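# Lay duct in covered trench and close both covers

## Task

Put the duct down inside the trench that has covers, then close both covers. It counts only if the duct and covers stay in place without any robot holding them. Finally open the grippers and move the arms away.

## Robot and tools

Setup. Three identical i2rt Big YAM arms, named arm1, arm2 and arm3. Each has six joints, a two-finger gripper and a wrist camera. The wrist camera sits on top of the hand and looks toward the fingertips when joints 1 and 6 are 0 and the hand is level and pointing forward. The hand reaches roughly 1.0 m from the joint 1 axis at full extension. There is also a fixed room camera, cam_high. Camera names: arm1_cam_wrist, arm2_cam_wrist, arm3_cam_wrist, cam_high.

Frame. There is one shared scene frame, with its origin on the floor and +z up. The hand point is midway between the fingertips. The hand's z axis runs along the fingers, and the fingers open and close along its y axis. Each arm's foot has its own real pose, which is never printed. All motion commands are joint targets, so no Cartesian poses are sent.

execute_actions. The argument "actions" is a list holding exactly one action, or an empty list to only read state and images. An action is an object keyed by robot name ("arm1", "arm2", "arm3"). Each robot gets its own entry, which contains "joints": an object of absolute joint targets by name. Any subset of joints may be given.
- joint1_rad: -2.879 to 2.879, tolerance ±0.045. Base yaw. Positive turns counter-clockwise seen from above. At 0 the arm extends the way its foot faces.
- joint2_rad: 0 to 3.141, ±0.14. Shoulder. At 0 the upper arm points back, about level. Increasing it lifts the arm up and then forward.
- joint3_rad: 0 to 3.019, ±0.09. Elbow. At 0 the arm is fully folded, and larger values open it.
- joint4_rad: -1.692 to 1.57, ±0.055. Hand pitch. Positive tips the fingers up.
- joint5_rad: -1.57 to 1.57, ±0.03. Sideways hand swing. Positive goes to the arm's right.
- joint6_rad: -2.094 to 2.094, ±0.035. Hand roll. Positive is clockwise viewed from behind the hand.
- gripper_m: 0 to 0.093 m, ±0.003. This is the fingertip gap, an absolute value. Grip force is about 50 to 62 N per pad, lower on some grippers.
Example: {"arm1": {"joints": {"gripper_m": 0.05}}, "arm2": {"joints": {"joint1_rad": 0.3}}}.
All motions in an action start together but can finish at different moments. Joints move at different speeds, so the hand can take a wide curved path. The optional "cameras" argument is a list of camera names, or ["all"]. If it is omitted or null you get all cameras; [] gives none. An unknown key, name or out-of-range value rejects the whole call, and then nothing moves. Images are taken at the end of the call, and the "pictures" line gives their order.

wait: seconds from 0 to 10. It commands nothing new and returns the same state and images as an empty action.

zoom_image: camera plus region [x0, y0, x1, y1] in image pixels, with (0,0) at the top left and at most 504 by 504. It works only on cameras that had full images in the latest result.

finished_scene: scene (integer 1 to 2), the number of the current scene. It ends that scene irreversibly after the last command has been held. Its result reports success and gives the next task. Replying without any tool call ends everything.

Reading results. joint_status tells how each commanded joint of the last accepted action finished.
- "off_target": the joint stopped short and may still be pushing.
- "contact_stop" or "time_out": the joint gives up its old target and holds where it stopped. The exception is a timed-out joint that keeps a target, either the old one or one within 0.375, 0.375, 0.113, 0.225, 0.075, 0.3 rad (joints 1 to 6) of where it stands. That joint keeps pushing and is listed in on_its_own, where "held at" means the held target, not the actual position. To relieve the push, command its reported position.
- "joint command not followed" (often with a "cause:" line) and "not_followed": a self- or arm-collision check blocked that arm's joint targets, though its gripper target still runs. The arm may retry those targets on later actions until it gets targets that pass. Calls without an action never show this line.
A joint you leave out may still be driving toward an earlier target without joint_status saying so. Tiny target changes may not move a joint. A joint holding a load up slowly sinks.

Safety. The arms do not stop on contact and can push hard. A hard squeeze between two robots ends the run in failure, and a hard collision may as well. No state line reports robot-to-robot contact, and the check ignores fingers, gripper housings and wrist cameras and can react late. Objects touching robots are fine. Arms do not wait for each other. Avoid drops, slips, slams and heavy pushing. Never knock anything off the work area or onto the floor, because that fails the task. Loose objects may occasionally get a brief external push.

Heat. Sustained load heats motors, even while you are thinking. A MOTOR HOT line appears from 85 °C. At 100 °C an OVER-TEMPERATURE FAULT drops that arm, motors and gripper both, until it cools. Affected keys then read "limit_stop_at_motor_heat"; resend those targets. A stop (fault) reported in a call cancels the later execute_actions, wait and finished_scene calls in the same reply. The robot keeps holding the last command while you think.

Finish. Duct in the trench, both covers shut and resting on their own, grippers open and arms clear. Then call finished_scene. Shorter robot motion is better.

Each tool is called after "Request:" by a JSON object that holds its "op" and its "data", one argument or row to a line.

## Session

Request:
{"op": "execute_actions", "data": {
  "actions": []
}}

Scene clock: 0.00 s.
arm1.joint_positions: joint1_rad=+0.031 joint2_rad=+0.559 joint3_rad=+1.384 joint4_rad=-1.366 joint5_rad=-0.025 joint6_rad=-0.447 gripper_m=+0.094
arm1.joint_status: not commanded
arm1.hand: x=-0.7610 y=-0.0643 z=+1.5156 quat_wxyz=(-0.480, +0.197, -0.849, +0.104) (m; scene frame)
arm2.joint_positions: joint1_rad=+0.059 joint2_rad=+0.500 joint3_rad=+1.446 joint4_rad=-1.254 joint5_rad=-0.083 joint6_rad=+0.491 gripper_m=+0.094
arm2.joint_status: not commanded
arm2.hand: x=+0.0126 y=-0.3624 z=+1.3376 quat_wxyz=(-0.263, +0.447, -0.677, -0.523) (m; scene frame)
arm3.joint_positions: joint1_rad=+0.367 joint2_rad=+0.492 joint3_rad=+1.362 joint4_rad=-1.351 joint5_rad=+0.278 joint6_rad=+0.065 gripper_m=+0.094
arm3.joint_status: not commanded
arm3.hand: x=+0.7882 y=-0.1166 z=+1.4652 quat_wxyz=(-0.007, +0.847, +0.052, -0.528) (m; scene frame)
pictures: arm1_cam_wrist, arm2_cam_wrist, arm3_cam_wrist, cam_high
Images, in order (width x height): arm1_cam_wrist 672x504, arm2_cam_wrist 672x504, arm3_cam_wrist 672x504, cam_high 672x504.

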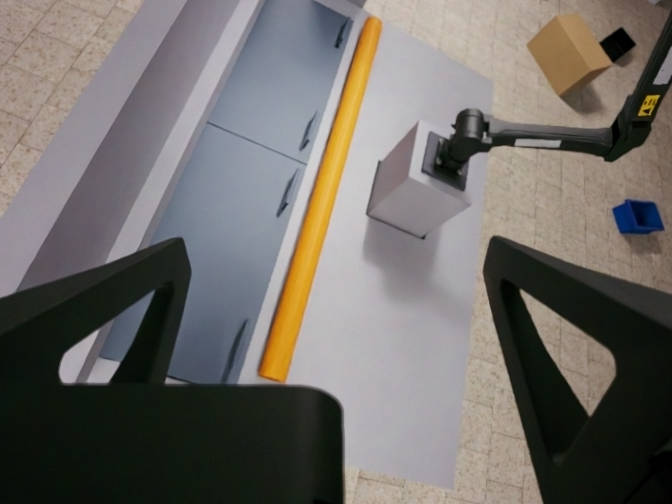

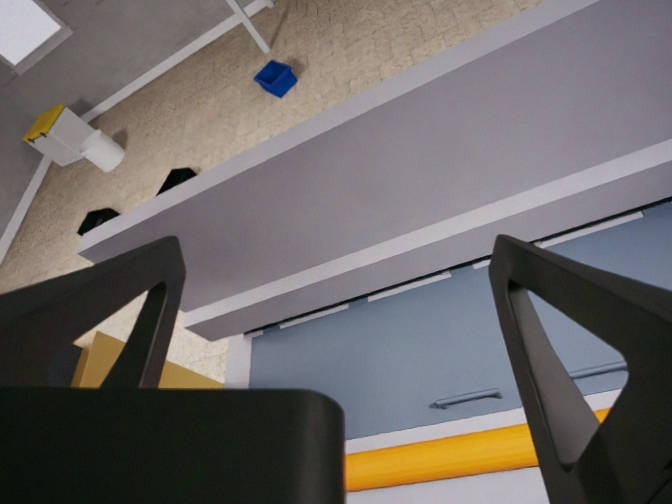

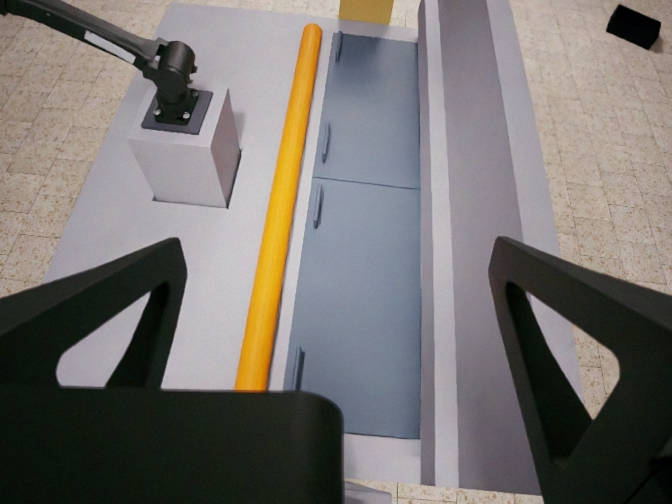

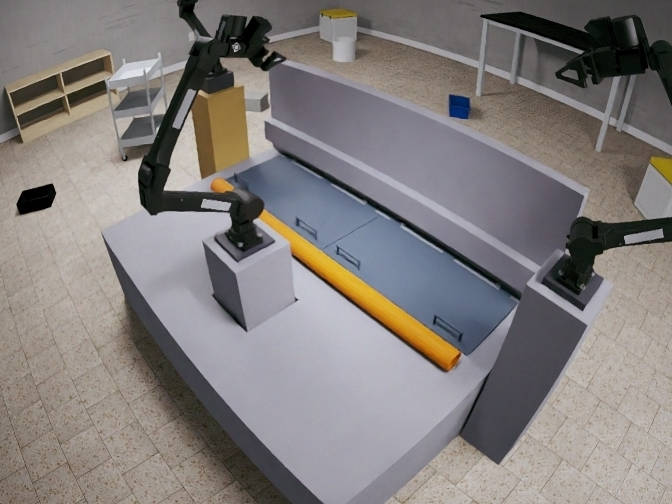

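Request:
{"op": "zoom_image", "data": {
  "camera": "cam_high",
  "region": [190, 130, 530, 390]
}}

Request:
{"op": "zoom_image", "data": {
  "camera": "arm3_cam_wrist",
  "region": [200, 0, 480, 420]
}}

Request:
{"op": "zoom_image", "data": {
  "camera": "arm2_cam_wrist",
  "region": [200, 200, 672, 504]
}}

Region (190, 130, 530, 390) of cam_high's 672x504 image, scaled by 1.482, with more detail than that image has; it fills the top 385 rows of this view, and the rest is white.

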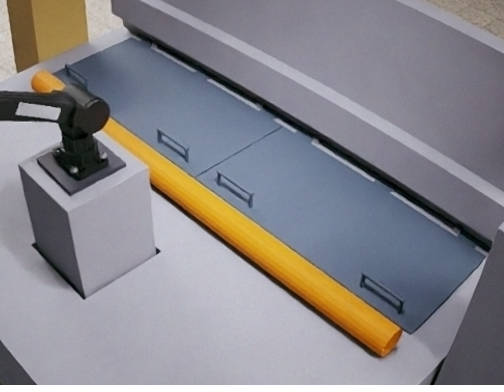

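Region (200, 0, 480, 420) of arm3_cam_wrist's 672x504 image, scaled by 1.200, with more detail than that image has.

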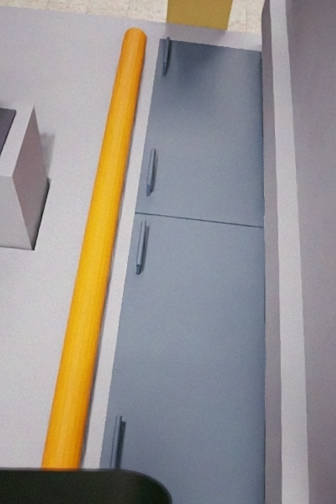

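Region (200, 200, 672, 504) of arm2_cam_wrist's 672x504 image, scaled by 1.068, with more detail than that image has; it fills the top 325 rows of this view, and the rest is white.

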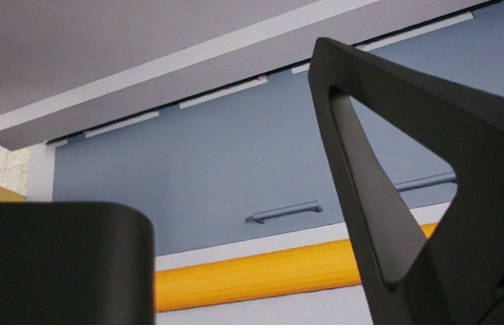

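Request:
{"op": "execute_actions", "data": {
  "actions": [
    {"arm1":{"joints":{"joint4_rad":-0.6}},"arm2":{"joints":{"joint3_rad":0.9}},"arm3":{"joints":{"joint2_rad":1.1}}}
  ],
  "cameras": ["cam_high"]
}}

Scene clock: 2.07 s.
arm1.joint_positions: joint1_rad=+0.031 joint2_rad=+0.559 joint3_rad=+1.384 joint4_rad=-0.617 joint5_rad=-0.025 joint6_rad=-0.447 gripper_m=+0.094
arm1.joint_status: all done
arm1.hand: x=-0.7303 y=-0.0634 z=+1.6927 quat_wxyz=(-0.756, +0.149, -0.614, +0.170) (m; scene frame)
arm2.joint_positions: joint1_rad=+0.059 joint2_rad=+0.507 joint3_rad=+0.892 joint4_rad=-1.254 joint5_rad=-0.083 joint6_rad=+0.491 gripper_m=+0.094
arm2.joint_status: all done
arm2.hand: x=+0.0101 y=-0.3096 z=+1.0597 quat_wxyz=(-0.134, +0.507, -0.792, -0.312) (m; scene frame)
arm3.joint_positions: joint1_rad=+0.367 joint2_rad=+1.111 joint3_rad=+1.362 joint4_rad=-1.351 joint5_rad=+0.278 joint6_rad=+0.065 gripper_m=+0.094
arm3.joint_status: all done
arm3.hand: x=+0.5867 y=-0.1920 z=+1.2975 quat_wxyz=(-0.082, +0.957, +0.108, -0.256) (m; scene frame)
pictures: cam_high
Images, in order (width x height): cam_high 672x504.

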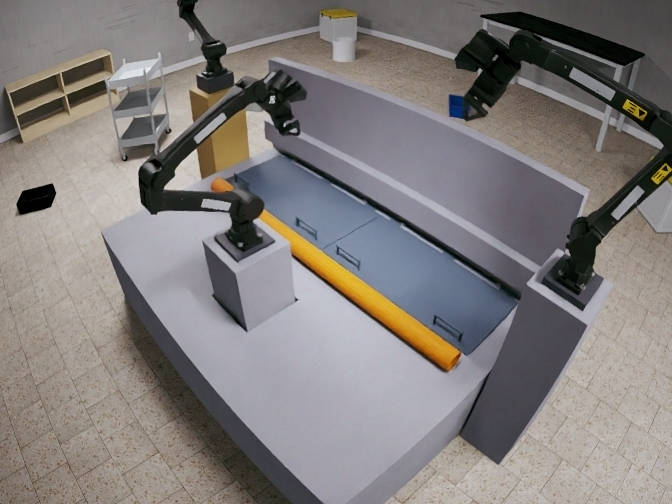

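Request:
{"op": "execute_actions", "data": {
  "actions": [
    {"arm1":{"joints":{"joint1_rad":-0.261,"joint2_rad":2.596,"joint3_rad":0.956,"joint4_rad":0.069,"joint5_rad":0,"joint6_rad":-0.261}},"arm2":{"joints":{"joint1_rad":0.146,"joint2_rad":1.674,"joint3_rad":0.479,"joint4_rad":-0.376,"joint5_rad":0,"joint6_rad":-1.425}},"arm3":{"joints":{"joint1_rad":0.166,"joint2_rad":2.417,"joint3_rad":0.861,"joint4_rad":-0.015,"joint5_rad":0,"joint6_rad":0.166}}}
  ]
}}

Scene clock: 6.67 s.
arm1.joint_positions: joint1_rad=-0.258 joint2_rad=+2.585 joint3_rad=+0.952 joint4_rad=+0.060 joint5_rad=-0.001 joint6_rad=-0.272 gripper_m=+0.094
arm1.joint_status: all done
arm1.hand: x=-0.6322 y=-0.1776 z=+0.6185 quat_wxyz=(+0.003, -0.014, -1.000, +0.003) (m; scene frame)
arm2.joint_positions: joint1_rad=+0.142 joint2_rad=+1.670 joint3_rad=+0.478 joint4_rad=-0.392 joint5_rad=-0.003 joint6_rad=-1.411 gripper_m=+0.094
arm2.joint_status: all done
arm2.hand: x=-0.0004 y=-0.2880 z=+0.6293 quat_wxyz=(+0.013, +1.000, -0.023, -0.002) (m; scene frame)
arm3.joint_positions: joint1_rad=+0.161 joint2_rad=+2.404 joint3_rad=+0.865 joint4_rad=-0.027 joint5_rad=+0.005 joint6_rad=+0.153 gripper_m=+0.094
arm3.joint_status: all done
arm3.hand: x=+0.6115 y=-0.1539 z=+0.6230 quat_wxyz=(-0.001, +1.000, -0.001, -0.005) (m; scene frame)
pictures: arm1_cam_wrist, arm2_cam_wrist, arm3_cam_wrist, cam_high
Images, in order (width x height): arm1_cam_wrist 672x504, arm2_cam_wrist 672x504, arm3_cam_wrist 672x504, cam_high 672x504.

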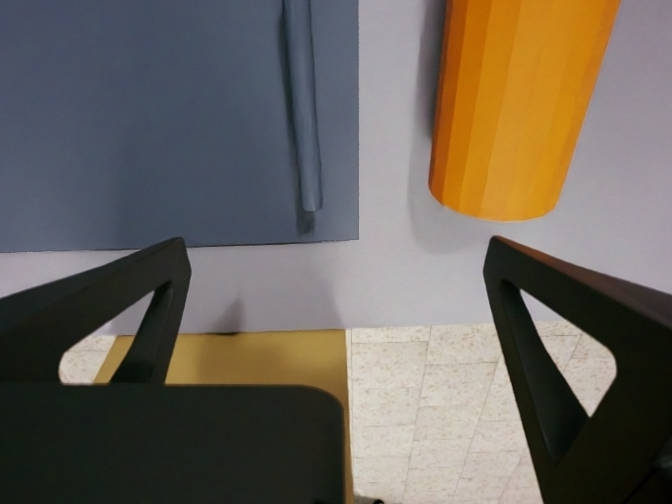

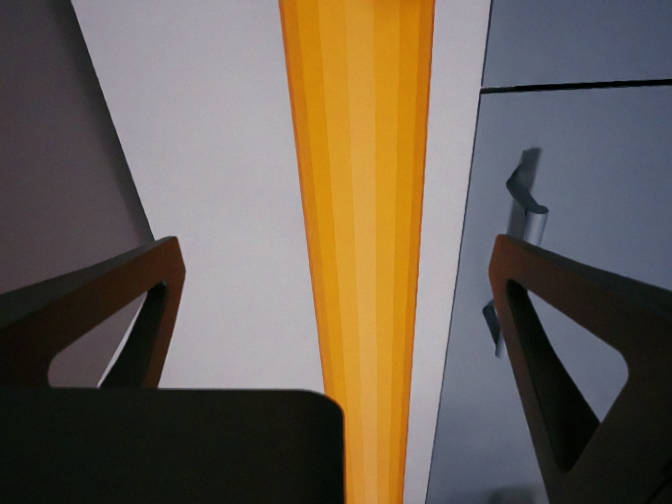

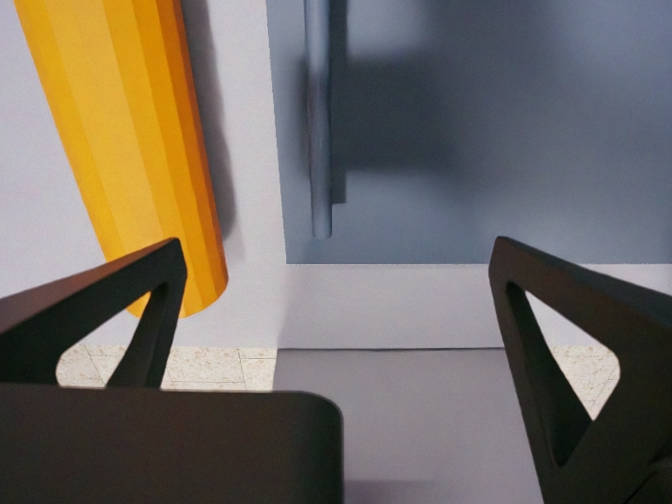

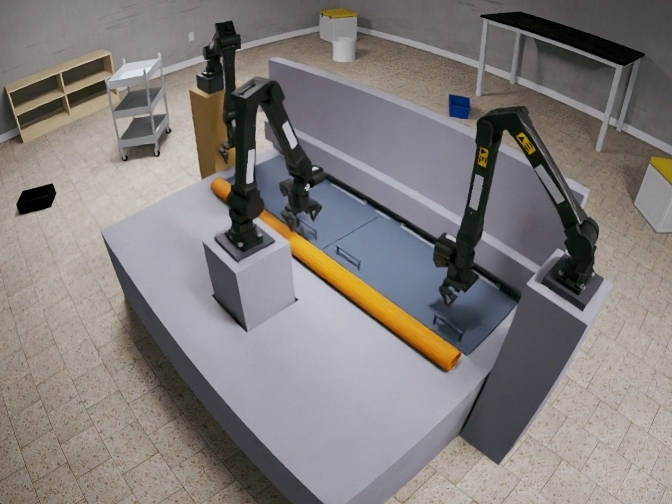

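Request:
{"op": "execute_actions", "data": {
  "actions": [
    {"arm1":{"joints":{"joint1_rad":-0.208,"joint2_rad":2.92,"joint3_rad":1.174,"joint4_rad":0.175,"joint6_rad":-0.245,"gripper_m":0.055}},"arm2":{"joints":{"joint2_rad":2.091,"joint3_rad":0.543,"joint4_rad":0.0,"joint6_rad":-1.47}},"arm3":{"joints":{"joint1_rad":0.216,"joint2_rad":2.77,"joint3_rad":1.028,"joint4_rad":0.172,"joint6_rad":0.215,"gripper_m":0.055}}}
  ]
}}

Scene clock: 8.83 s.
arm1.joint_positions: joint1_rad=-0.210 joint2_rad=+2.925 joint3_rad=+1.171 joint4_rad=+0.174 joint5_rad=-0.001 joint6_rad=-0.256 gripper_m=+0.055
arm1.joint_status: all done
arm1.hand: x=-0.6488 y=-0.1565 z=+0.4966 quat_wxyz=(+0.007, +0.003, -1.000, +0.002) (m; scene frame)
arm2.joint_positions: joint1_rad=+0.142 joint2_rad=+2.090 joint3_rad=+0.545 joint4_rad=-0.016 joint5_rad=-0.003 joint6_rad=-1.456 gripper_m=+0.094
arm2.joint_status: all done
arm2.hand: x=-0.0025 y=-0.2740 z=+0.5270 quat_wxyz=(+0.003, +1.000, -0.001, -0.004) (m; scene frame)
arm3.joint_positions: joint1_rad=+0.217 joint2_rad=+2.774 joint3_rad=+1.023 joint4_rad=+0.165 joint5_rad=+0.004 joint6_rad=+0.203 gripper_m=+0.055
arm3.joint_status: all done
arm3.hand: x=+0.6474 y=-0.1678 z=+0.4974 quat_wxyz=(-0.002, +1.000, +0.003, +0.005) (m; scene frame)
pictures: arm1_cam_wrist, arm2_cam_wrist, arm3_cam_wrist, cam_high
Images, in order (width x height): arm1_cam_wrist 672x504, arm2_cam_wrist 672x504, arm3_cam_wrist 672x504, cam_high 672x504.

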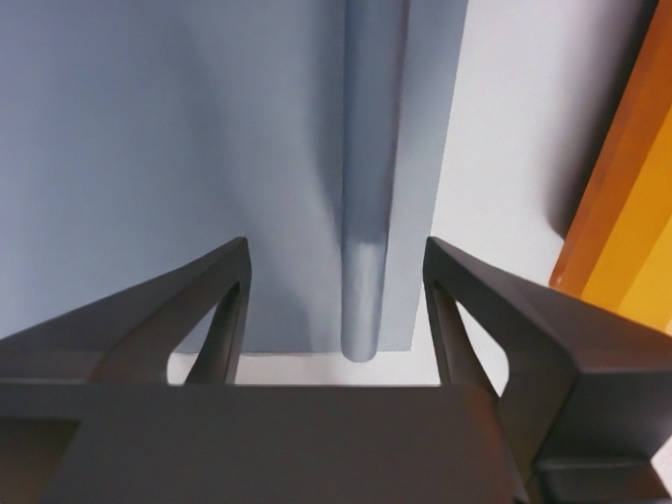

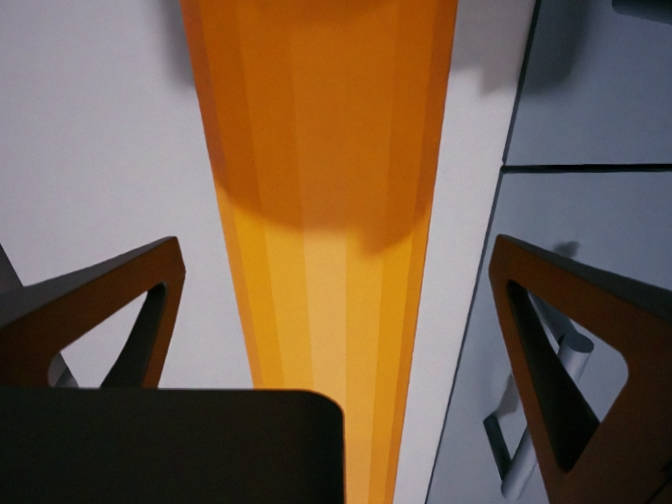

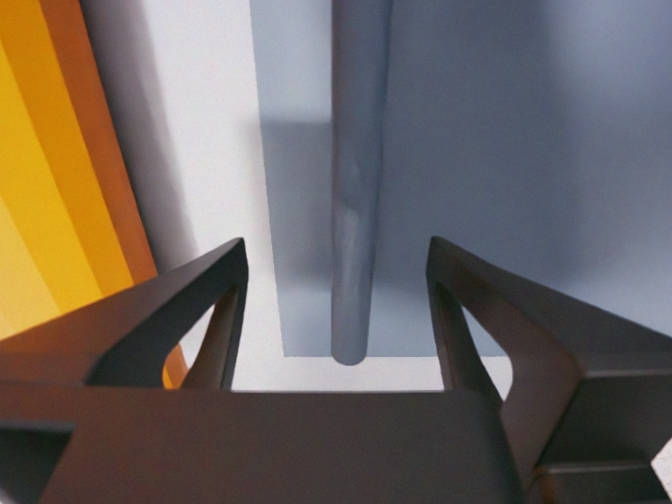

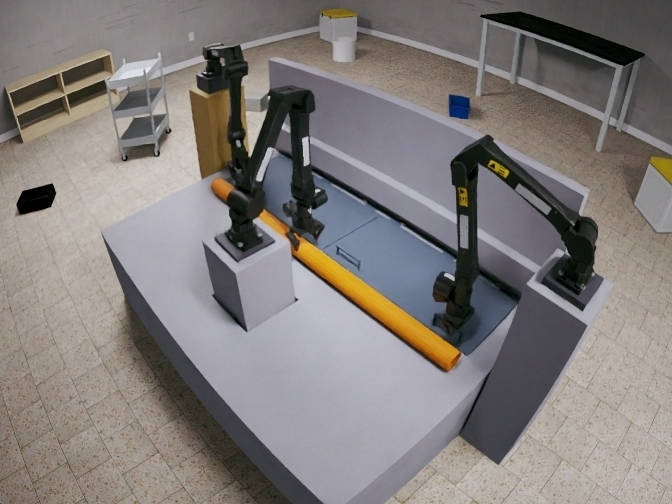

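Request:
{"op": "execute_actions", "data": {
  "actions": [
    {"arm1":{"joints":{"gripper_m":0.0}},"arm2":{"joints":{"joint2_rad":2.222,"joint3_rad":0.572,"joint4_rad":0.105}},"arm3":{"joints":{"gripper_m":0.0}}}
  ]
}}

Scene clock: 10.57 s.
arm1.joint_positions: joint1_rad=-0.220 joint2_rad=+2.925 joint3_rad=+1.174 joint4_rad=+0.175 joint5_rad=+0.017 joint6_rad=-0.255 gripper_m=+0.011
arm1.joint_status: gripper_m off_target (ended at +0.011, target +0.000)
arm1.hand: x=-0.6484 y=-0.1634 z=+0.4964 quat_wxyz=(+0.007, -0.003, -1.000, +0.011) (m; scene frame)
arm2.joint_positions: joint1_rad=+0.142 joint2_rad=+2.221 joint3_rad=+0.568 joint4_rad=+0.089 joint5_rad=-0.003 joint6_rad=-1.457 gripper_m=+0.094
arm2.joint_status: all done
arm2.hand: x=-0.0020 y=-0.2795 z=+0.4934 quat_wxyz=(+0.004, +1.000, +0.000, -0.004) (m; scene frame)
arm3.joint_positions: joint1_rad=+0.211 joint2_rad=+2.774 joint3_rad=+1.023 joint4_rad=+0.165 joint5_rad=+0.014 joint6_rad=+0.204 gripper_m=+0.011
arm3.joint_status: gripper_m off_target (ended at +0.011, target +0.000)
arm3.hand: x=+0.6466 y=-0.1641 z=+0.4974 quat_wxyz=(-0.007, +1.000, -0.001, +0.004) (m; scene frame)
pictures: arm1_cam_wrist, arm2_cam_wrist, arm3_cam_wrist, cam_high
Images, in order (width x height): arm1_cam_wrist 672x504, arm2_cam_wrist 672x504, arm3_cam_wrist 672x504, cam_high 672x504.

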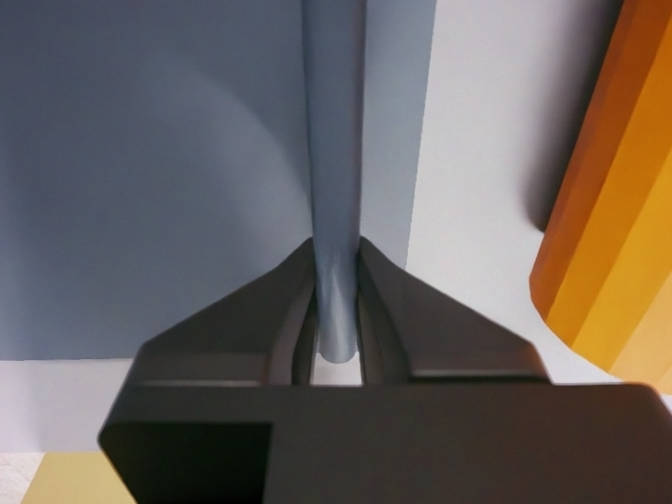

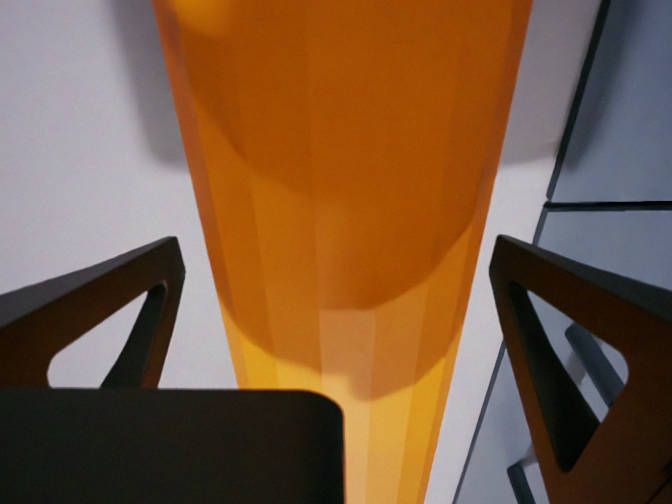

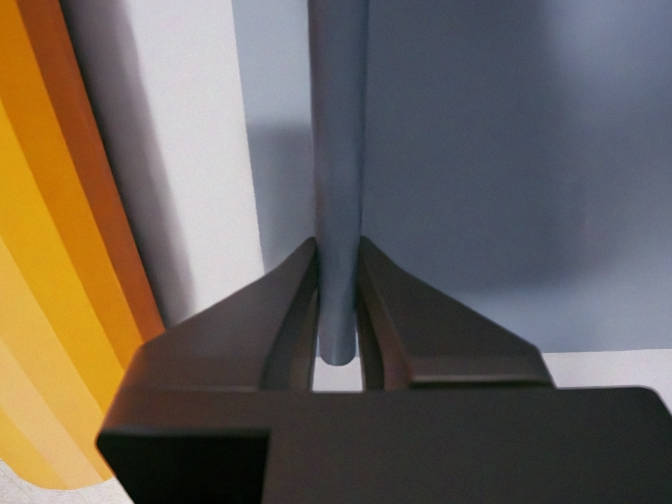

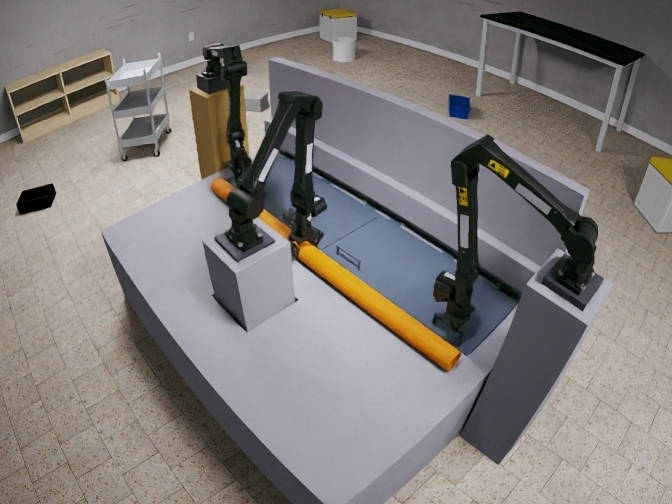

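Request:
{"op": "execute_actions", "data": {
  "actions": [
    {"arm1":{"joints":{"joint1_rad":-0.266,"joint2_rad":2.572,"joint3_rad":0.932,"joint4_rad":-0.08,"joint5_rad":-0.413,"joint6_rad":-0.35}},"arm2":{"joints":{"joint1_rad":0.03,"joint6_rad":-1.58}},"arm3":{"joints":{"joint1_rad":0.24,"joint2_rad":2.401,"joint3_rad":0.812,"joint4_rad":-0.095,"joint5_rad":0.423,"joint6_rad":0.263}}}
  ]
}}

Scene clock: 14.40 s.
arm1.joint_positions: joint1_rad=-0.302 joint2_rad=+2.620 joint3_rad=+0.965 joint4_rad=-0.047 joint5_rad=-0.349 joint6_rad=-0.361 gripper_m=+0.011
arm1.joint_status: joint5_rad time_out (moved -0.366 of -0.430); the others done
arm1.on_its_own: joint5_rad reads -0.349 and still pushes toward -0.413 since a time_out
arm1.hand: x=-0.6497 y=-0.1254 z=+0.6187 quat_wxyz=(+0.003, -0.003, -0.983, -0.182) (m; scene frame)
arm2.joint_positions: joint1_rad=+0.024 joint2_rad=+2.221 joint3_rad=+0.568 joint4_rad=+0.089 joint5_rad=-0.002 joint6_rad=-1.566 gripper_m=+0.094
arm2.joint_status: all done
arm2.hand: x=+0.0308 y=-0.2777 z=+0.4933 quat_wxyz=(+0.003, +1.000, -0.005, -0.002) (m; scene frame)
arm3.joint_positions: joint1_rad=+0.274 joint2_rad=+2.450 joint3_rad=+0.840 joint4_rad=-0.065 joint5_rad=+0.350 joint6_rad=+0.267 gripper_m=+0.011
arm3.joint_status: joint5_rad time_out (moved +0.337 of +0.409); the others done
arm3.on_its_own: joint5_rad reads +0.350 and still pushes toward +0.423 since a time_out
arm3.hand: x=+0.6470 y=-0.1262 z=+0.6196 quat_wxyz=(-0.180, +0.984, +0.007, +0.002) (m; scene frame)
pictures: arm1_cam_wrist, arm2_cam_wrist, arm3_cam_wrist, cam_high
Images, in order (width x height): arm1_cam_wrist 672x504, arm2_cam_wrist 672x504, arm3_cam_wrist 672x504, cam_high 672x504.

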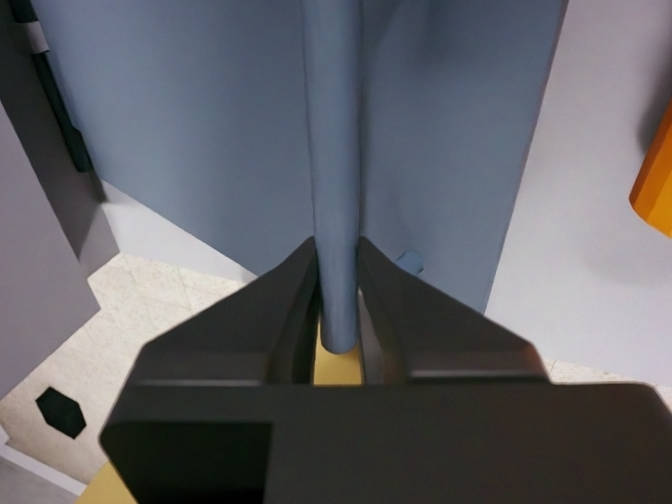

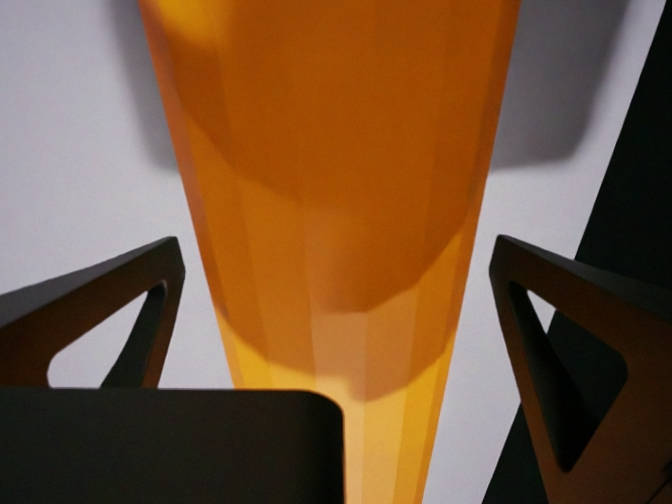

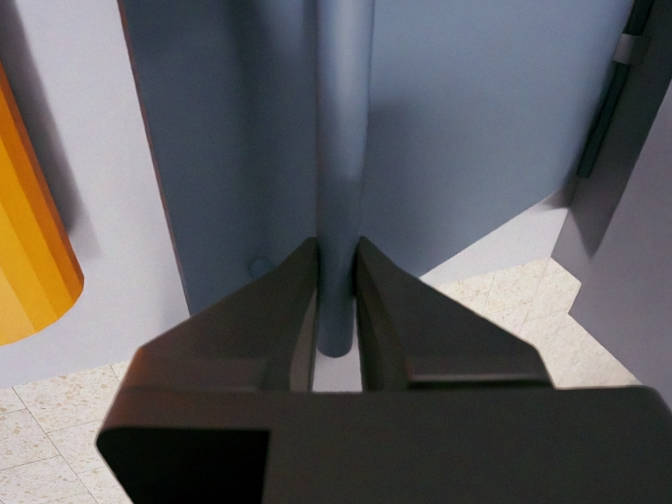

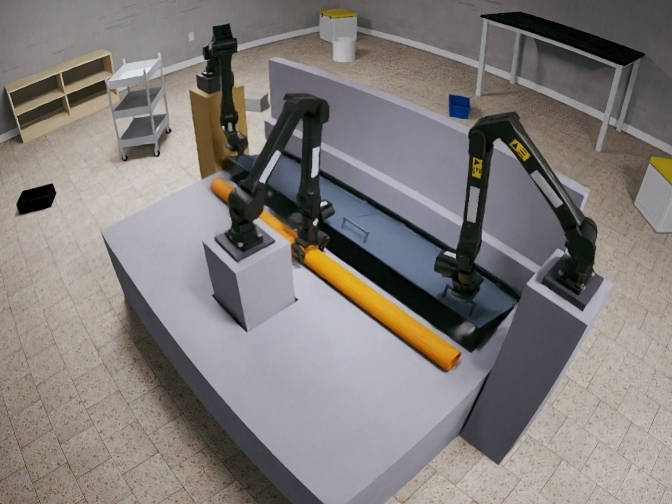

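Request:
{"op": "zoom_image", "data": {
  "camera": "cam_high",
  "region": [320, 190, 540, 380]
}}

Request:
{"op": "zoom_image", "data": {
  "camera": "arm3_cam_wrist",
  "region": [120, 100, 620, 400]
}}

Region (320, 190, 540, 380) of cam_high's 672x504 image, scaled by 2.291, with more detail than that image has; it fills the top 435 rows of this view, and the rest is white.

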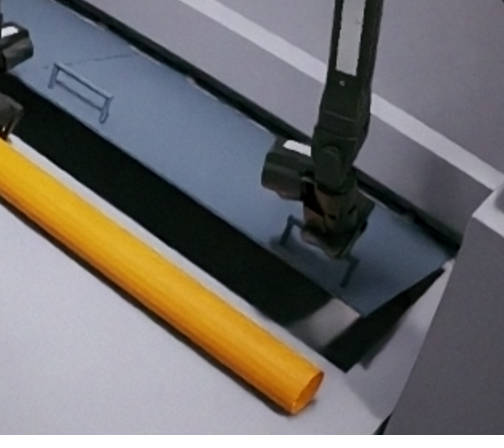

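Region (120, 100, 620, 400) of arm3_cam_wrist's 672x504 image, scaled by 1.008, with more detail than that image has; it fills the top 302 rows of this view, and the rest is white.

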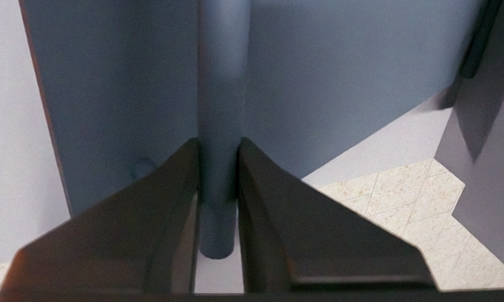

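Request:
{"op": "execute_actions", "data": {
  "actions": [
    {"arm1":{"joints":{"joint1_rad":0.13,"joint2_rad":2.22,"joint3_rad":0.70,"joint4_rad":-0.042,"joint5_rad":0.0,"joint6_rad":0.085}},"arm2":{"joints":{"gripper_m":0.04}},"arm3":{"joints":{"joint1_rad":-0.165,"joint2_rad":2.027,"joint3_rad":0.654,"joint4_rad":-0.19,"joint5_rad":0.0,"joint6_rad":-0.173}}}
  ]
}}

Scene clock: 17.57 s.
arm1.joint_positions: joint1_rad=+0.126 joint2_rad=+2.285 joint3_rad=+0.720 joint4_rad=-0.019 joint5_rad=+0.007 joint6_rad=+0.081 gripper_m=+0.011
arm1.joint_status: all done
arm1.hand: x=-0.6521 y=-0.0464 z=+0.7160 quat_wxyz=(+0.009, +0.002, -1.000, +0.007) (m; scene frame)
arm2.joint_positions: joint1_rad=+0.024 joint2_rad=+2.221 joint3_rad=+0.569 joint4_rad=+0.090 joint5_rad=-0.002 joint6_rad=-1.569 gripper_m=+0.074
arm2.joint_status: gripper_m off_target (ended at +0.074, target +0.040)
arm2.hand: x=+0.0308 y=-0.2773 z=+0.4933 quat_wxyz=(+0.003, +1.000, -0.004, -0.002) (m; scene frame)
arm3.joint_positions: joint1_rad=-0.157 joint2_rad=+2.090 joint3_rad=+0.673 joint4_rad=-0.158 joint5_rad=-0.007 joint6_rad=-0.165 gripper_m=+0.011
arm3.joint_status: all done
arm3.hand: x=+0.6473 y=-0.0473 z=+0.7176 quat_wxyz=(+0.005, +1.000, -0.001, -0.001) (m; scene frame)
pictures: arm1_cam_wrist, arm2_cam_wrist, arm3_cam_wrist, cam_high
Images, in order (width x height): arm1_cam_wrist 672x504, arm2_cam_wrist 672x504, arm3_cam_wrist 672x504, cam_high 672x504.

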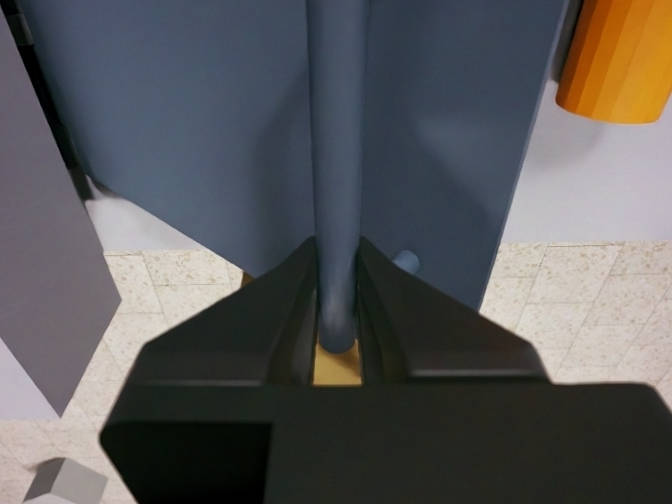

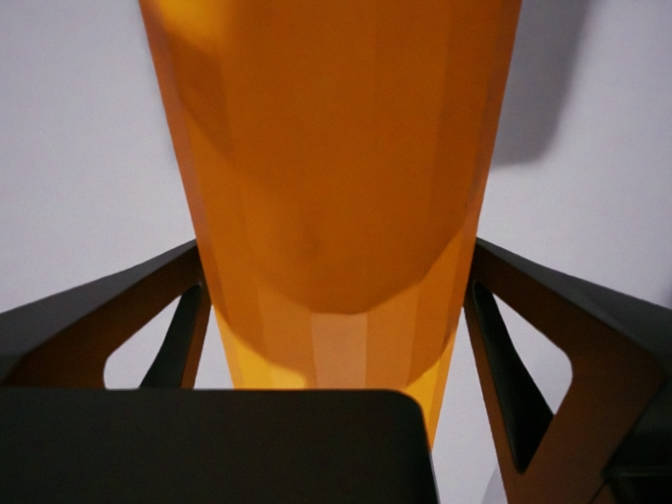

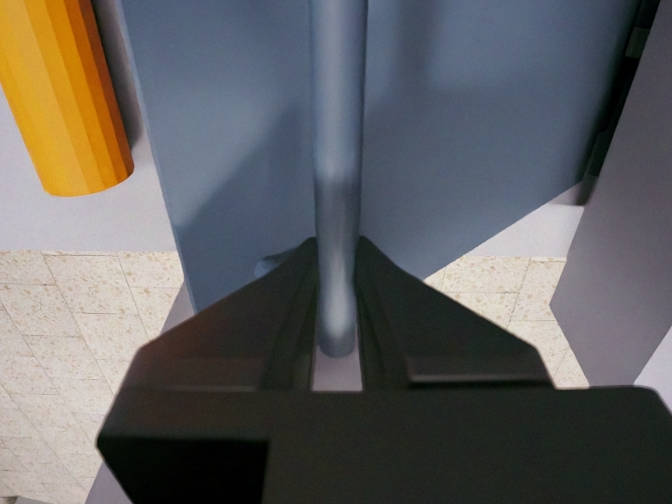

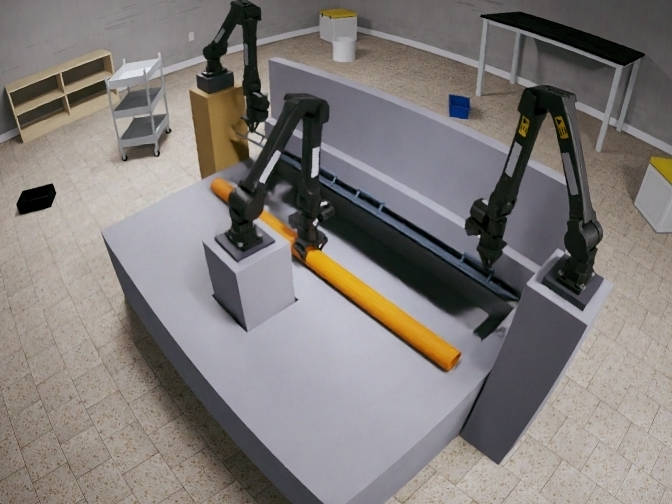

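Request:
{"op": "zoom_image", "data": {
  "camera": "cam_high",
  "region": [320, 190, 540, 380]
}}

Region (320, 190, 540, 380) of cam_high's 672x504 image, scaled by 2.291, with more detail than that image has; it fills the top 435 rows of this view, and the rest is white.

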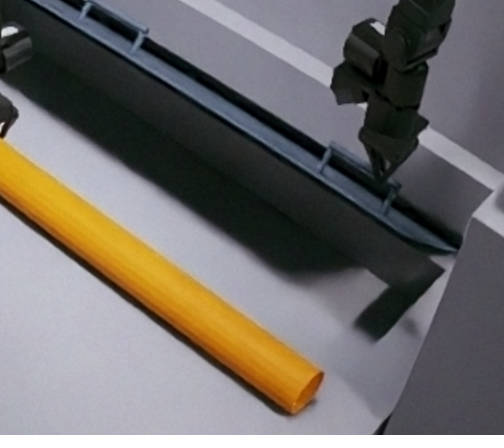

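Request:
{"op": "execute_actions", "data": {
  "actions": [
    {"arm1":{"joints":{"joint1_rad":0.60,"joint2_rad":2.115,"joint3_rad":0.87,"joint4_rad":-0.468,"joint5_rad":0.34,"joint6_rad":0.585}},"arm2":{"joints":{"joint2_rad":1.97,"joint3_rad":0.559,"joint4_rad":-0.14}},"arm3":{"joints":{"joint1_rad":-0.607,"joint2_rad":1.97,"joint3_rad":0.892,"joint4_rad":-0.652,"joint5_rad":-0.328,"joint6_rad":-0.647}}}
  ]
}}

Scene clock: 19.70 s.
arm1.joint_positions: joint1_rad=+0.572 joint2_rad=+2.171 joint3_rad=+0.842 joint4_rad=-0.457 joint5_rad=+0.352 joint6_rad=+0.570 gripper_m=+0.011
arm1.joint_status: all done
arm1.hand: x=-0.6534 y=+0.0459 z=+0.7752 quat_wxyz=(+0.001, +0.000, -0.978, +0.207) (m; scene frame)
arm2.joint_positions: joint1_rad=+0.024 joint2_rad=+2.005 joint3_rad=+0.555 joint4_rad=-0.127 joint5_rad=+0.000 joint6_rad=-1.569 gripper_m=+0.074
arm2.joint_status: all done
arm2.hand: x=+0.0314 y=-0.2654 z=+0.5492 quat_wxyz=(+0.010, +1.000, -0.004, -0.001) (m; scene frame)
arm3.joint_positions: joint1_rad=-0.579 joint2_rad=+2.021 joint3_rad=+0.857 joint4_rad=-0.627 joint5_rad=-0.343 joint6_rad=-0.624 gripper_m=+0.011
arm3.joint_status: all done
arm3.hand: x=+0.6484 y=+0.0447 z=+0.7762 quat_wxyz=(+0.202, +0.979, -0.001, -0.010) (m; scene frame)
pictures: arm1_cam_wrist, arm2_cam_wrist, arm3_cam_wrist, cam_high
Images, in order (width x height): arm1_cam_wrist 672x504, arm2_cam_wrist 672x504, arm3_cam_wrist 672x504, cam_high 672x504.

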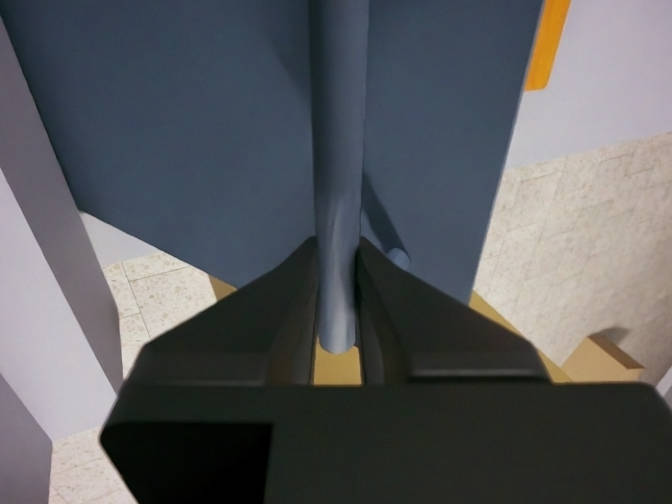

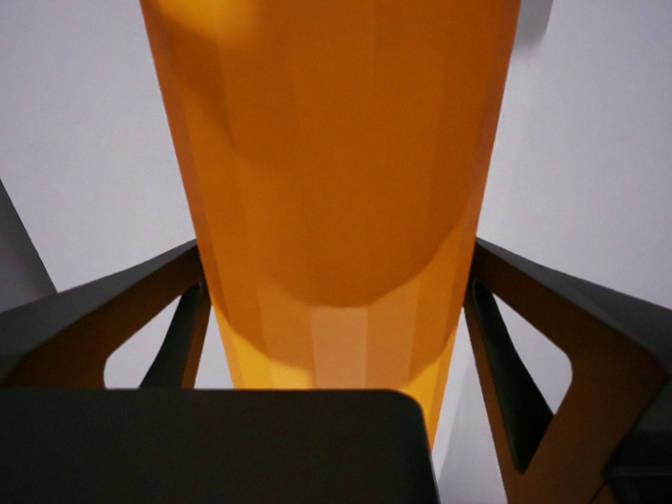

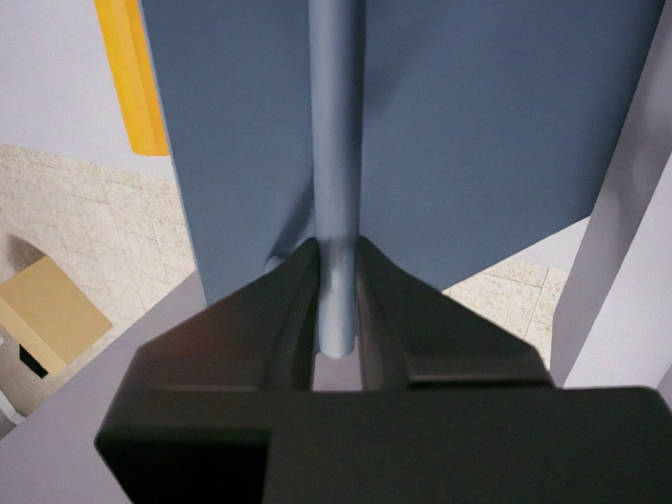

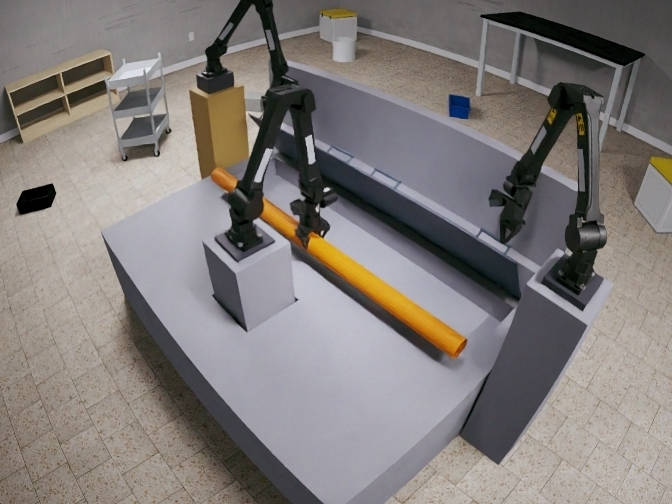

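Request:
{"op": "zoom_image", "data": {
  "camera": "cam_high",
  "region": [340, 190, 560, 390]
}}

Request:
{"op": "zoom_image", "data": {
  "camera": "cam_high",
  "region": [200, 90, 400, 270]
}}

Region (340, 190, 560, 390) of cam_high's 672x504 image, scaled by 2.291, with more detail than that image has; it fills the top 458 rows of this view, and the rest is white.

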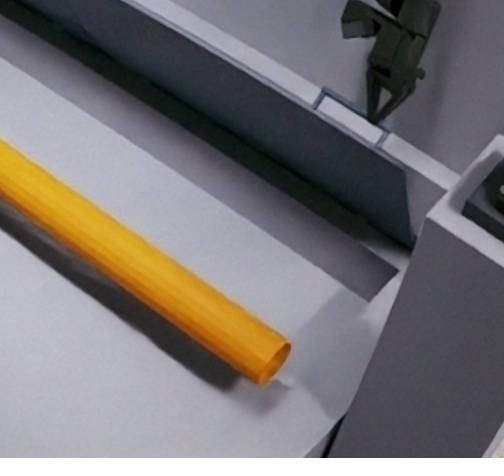

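Region (200, 90, 400, 270) of cam_high's 672x504 image, scaled by 2.520, with more detail than that image has; it fills the top 454 rows of this view, and the rest is white.

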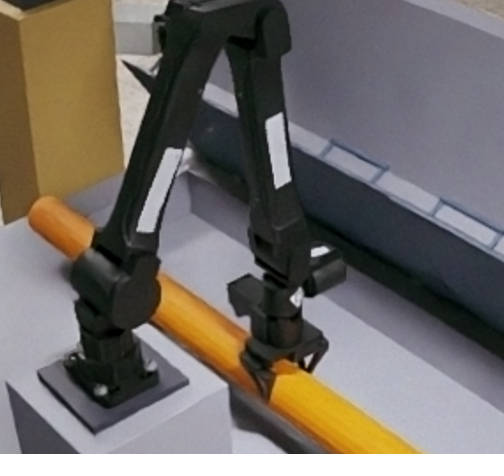

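Request:
{"op": "execute_actions", "data": {
  "actions": [
    {"arm2":{"joints":{"joint1_rad":0.072,"joint2_rad":2.14,"joint3_rad":1.125,"joint4_rad":-0.535,"joint6_rad":-1.52}}}
  ]
}}

Scene clock: 21.73 s.
arm1.joint_positions: joint1_rad=+0.574 joint2_rad=+2.168 joint3_rad=+0.843 joint4_rad=-0.459 joint5_rad=+0.347 joint6_rad=+0.572 gripper_m=+0.011
arm1.joint_status: not commanded
arm1.hand: x=-0.6535 y=+0.0475 z=+0.7760 quat_wxyz=(+0.001, +0.000, -0.979, +0.205) (m; scene frame)
arm2.joint_positions: joint1_rad=+0.070 joint2_rad=+2.215 joint3_rad=+1.082 joint4_rad=-0.517 joint5_rad=+0.002 joint6_rad=-1.527 gripper_m=+0.074
arm2.joint_status: all done
arm2.hand: x=+0.0116 y=-0.1074 z=+0.5281 quat_wxyz=(+0.047, +0.999, -0.001, +0.001) (m; scene frame)
arm3.joint_positions: joint1_rad=-0.585 joint2_rad=+2.013 joint3_rad=+0.861 joint4_rad=-0.633 joint5_rad=-0.331 joint6_rad=-0.631 gripper_m=+0.010
arm3.joint_status: not commanded
arm3.hand: x=+0.6482 y=+0.0499 z=+0.7788 quat_wxyz=(+0.196, +0.981, +0.001, -0.010) (m; scene frame)
pictures: arm1_cam_wrist, arm2_cam_wrist, arm3_cam_wrist, cam_high
Images, in order (width x height): arm1_cam_wrist 672x504, arm2_cam_wrist 672x504, arm3_cam_wrist 672x504, cam_high 672x504.

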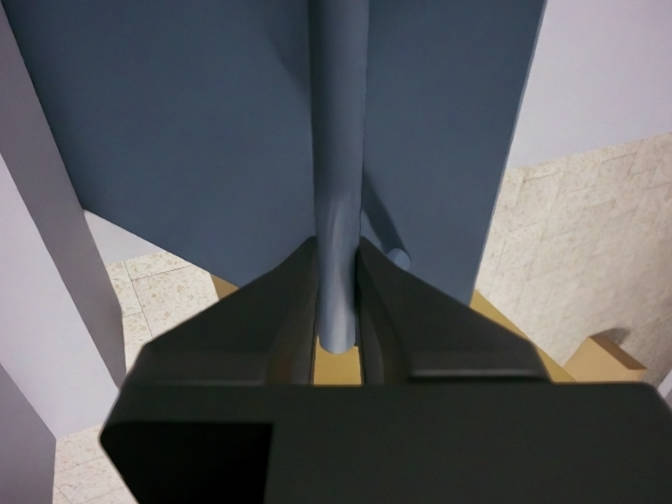

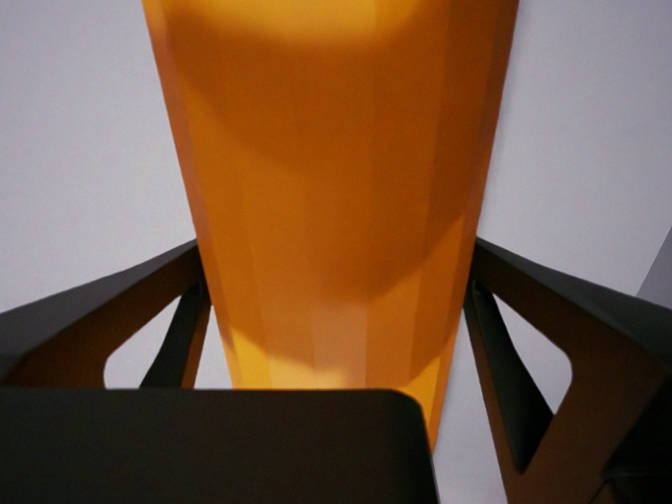

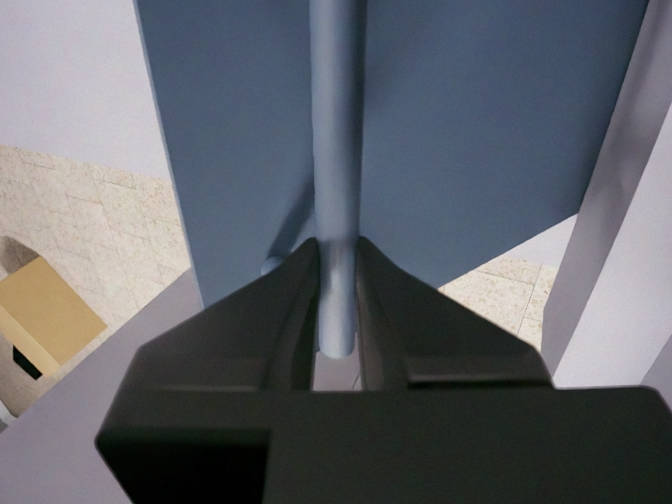

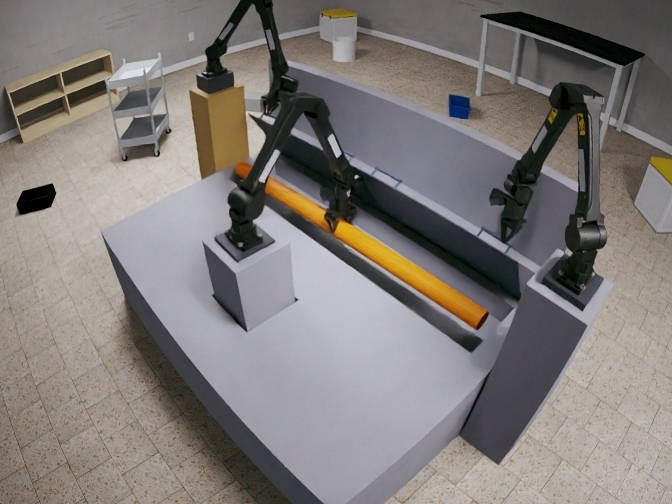

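Request:
{"op": "zoom_image", "data": {
  "camera": "cam_high",
  "region": [400, 240, 560, 390]
}}

Request:
{"op": "zoom_image", "data": {
  "camera": "cam_high",
  "region": [200, 110, 330, 230]
}}

Region (400, 240, 560, 390) of cam_high's 672x504 image, scaled by 3.150, with more detail than that image has; it fills the top 472 rows of this view, and the rest is white.

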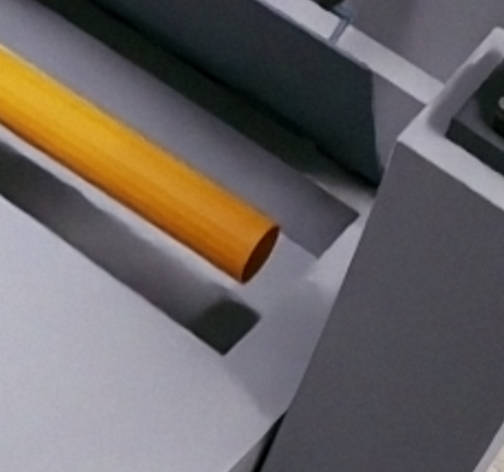

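Region (200, 110, 330, 230) of cam_high's 672x504 image, scaled by 3.877, with more detail than that image has; it fills the top 465 rows of this view, and the rest is white.

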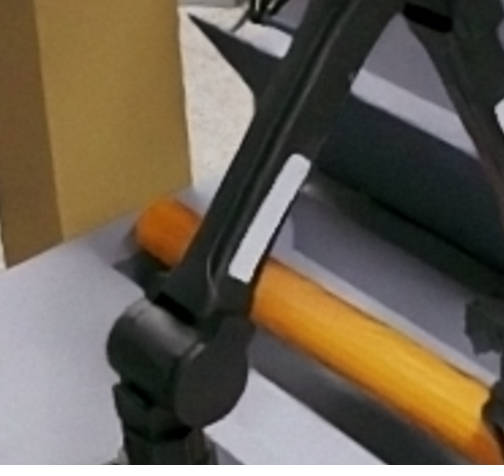

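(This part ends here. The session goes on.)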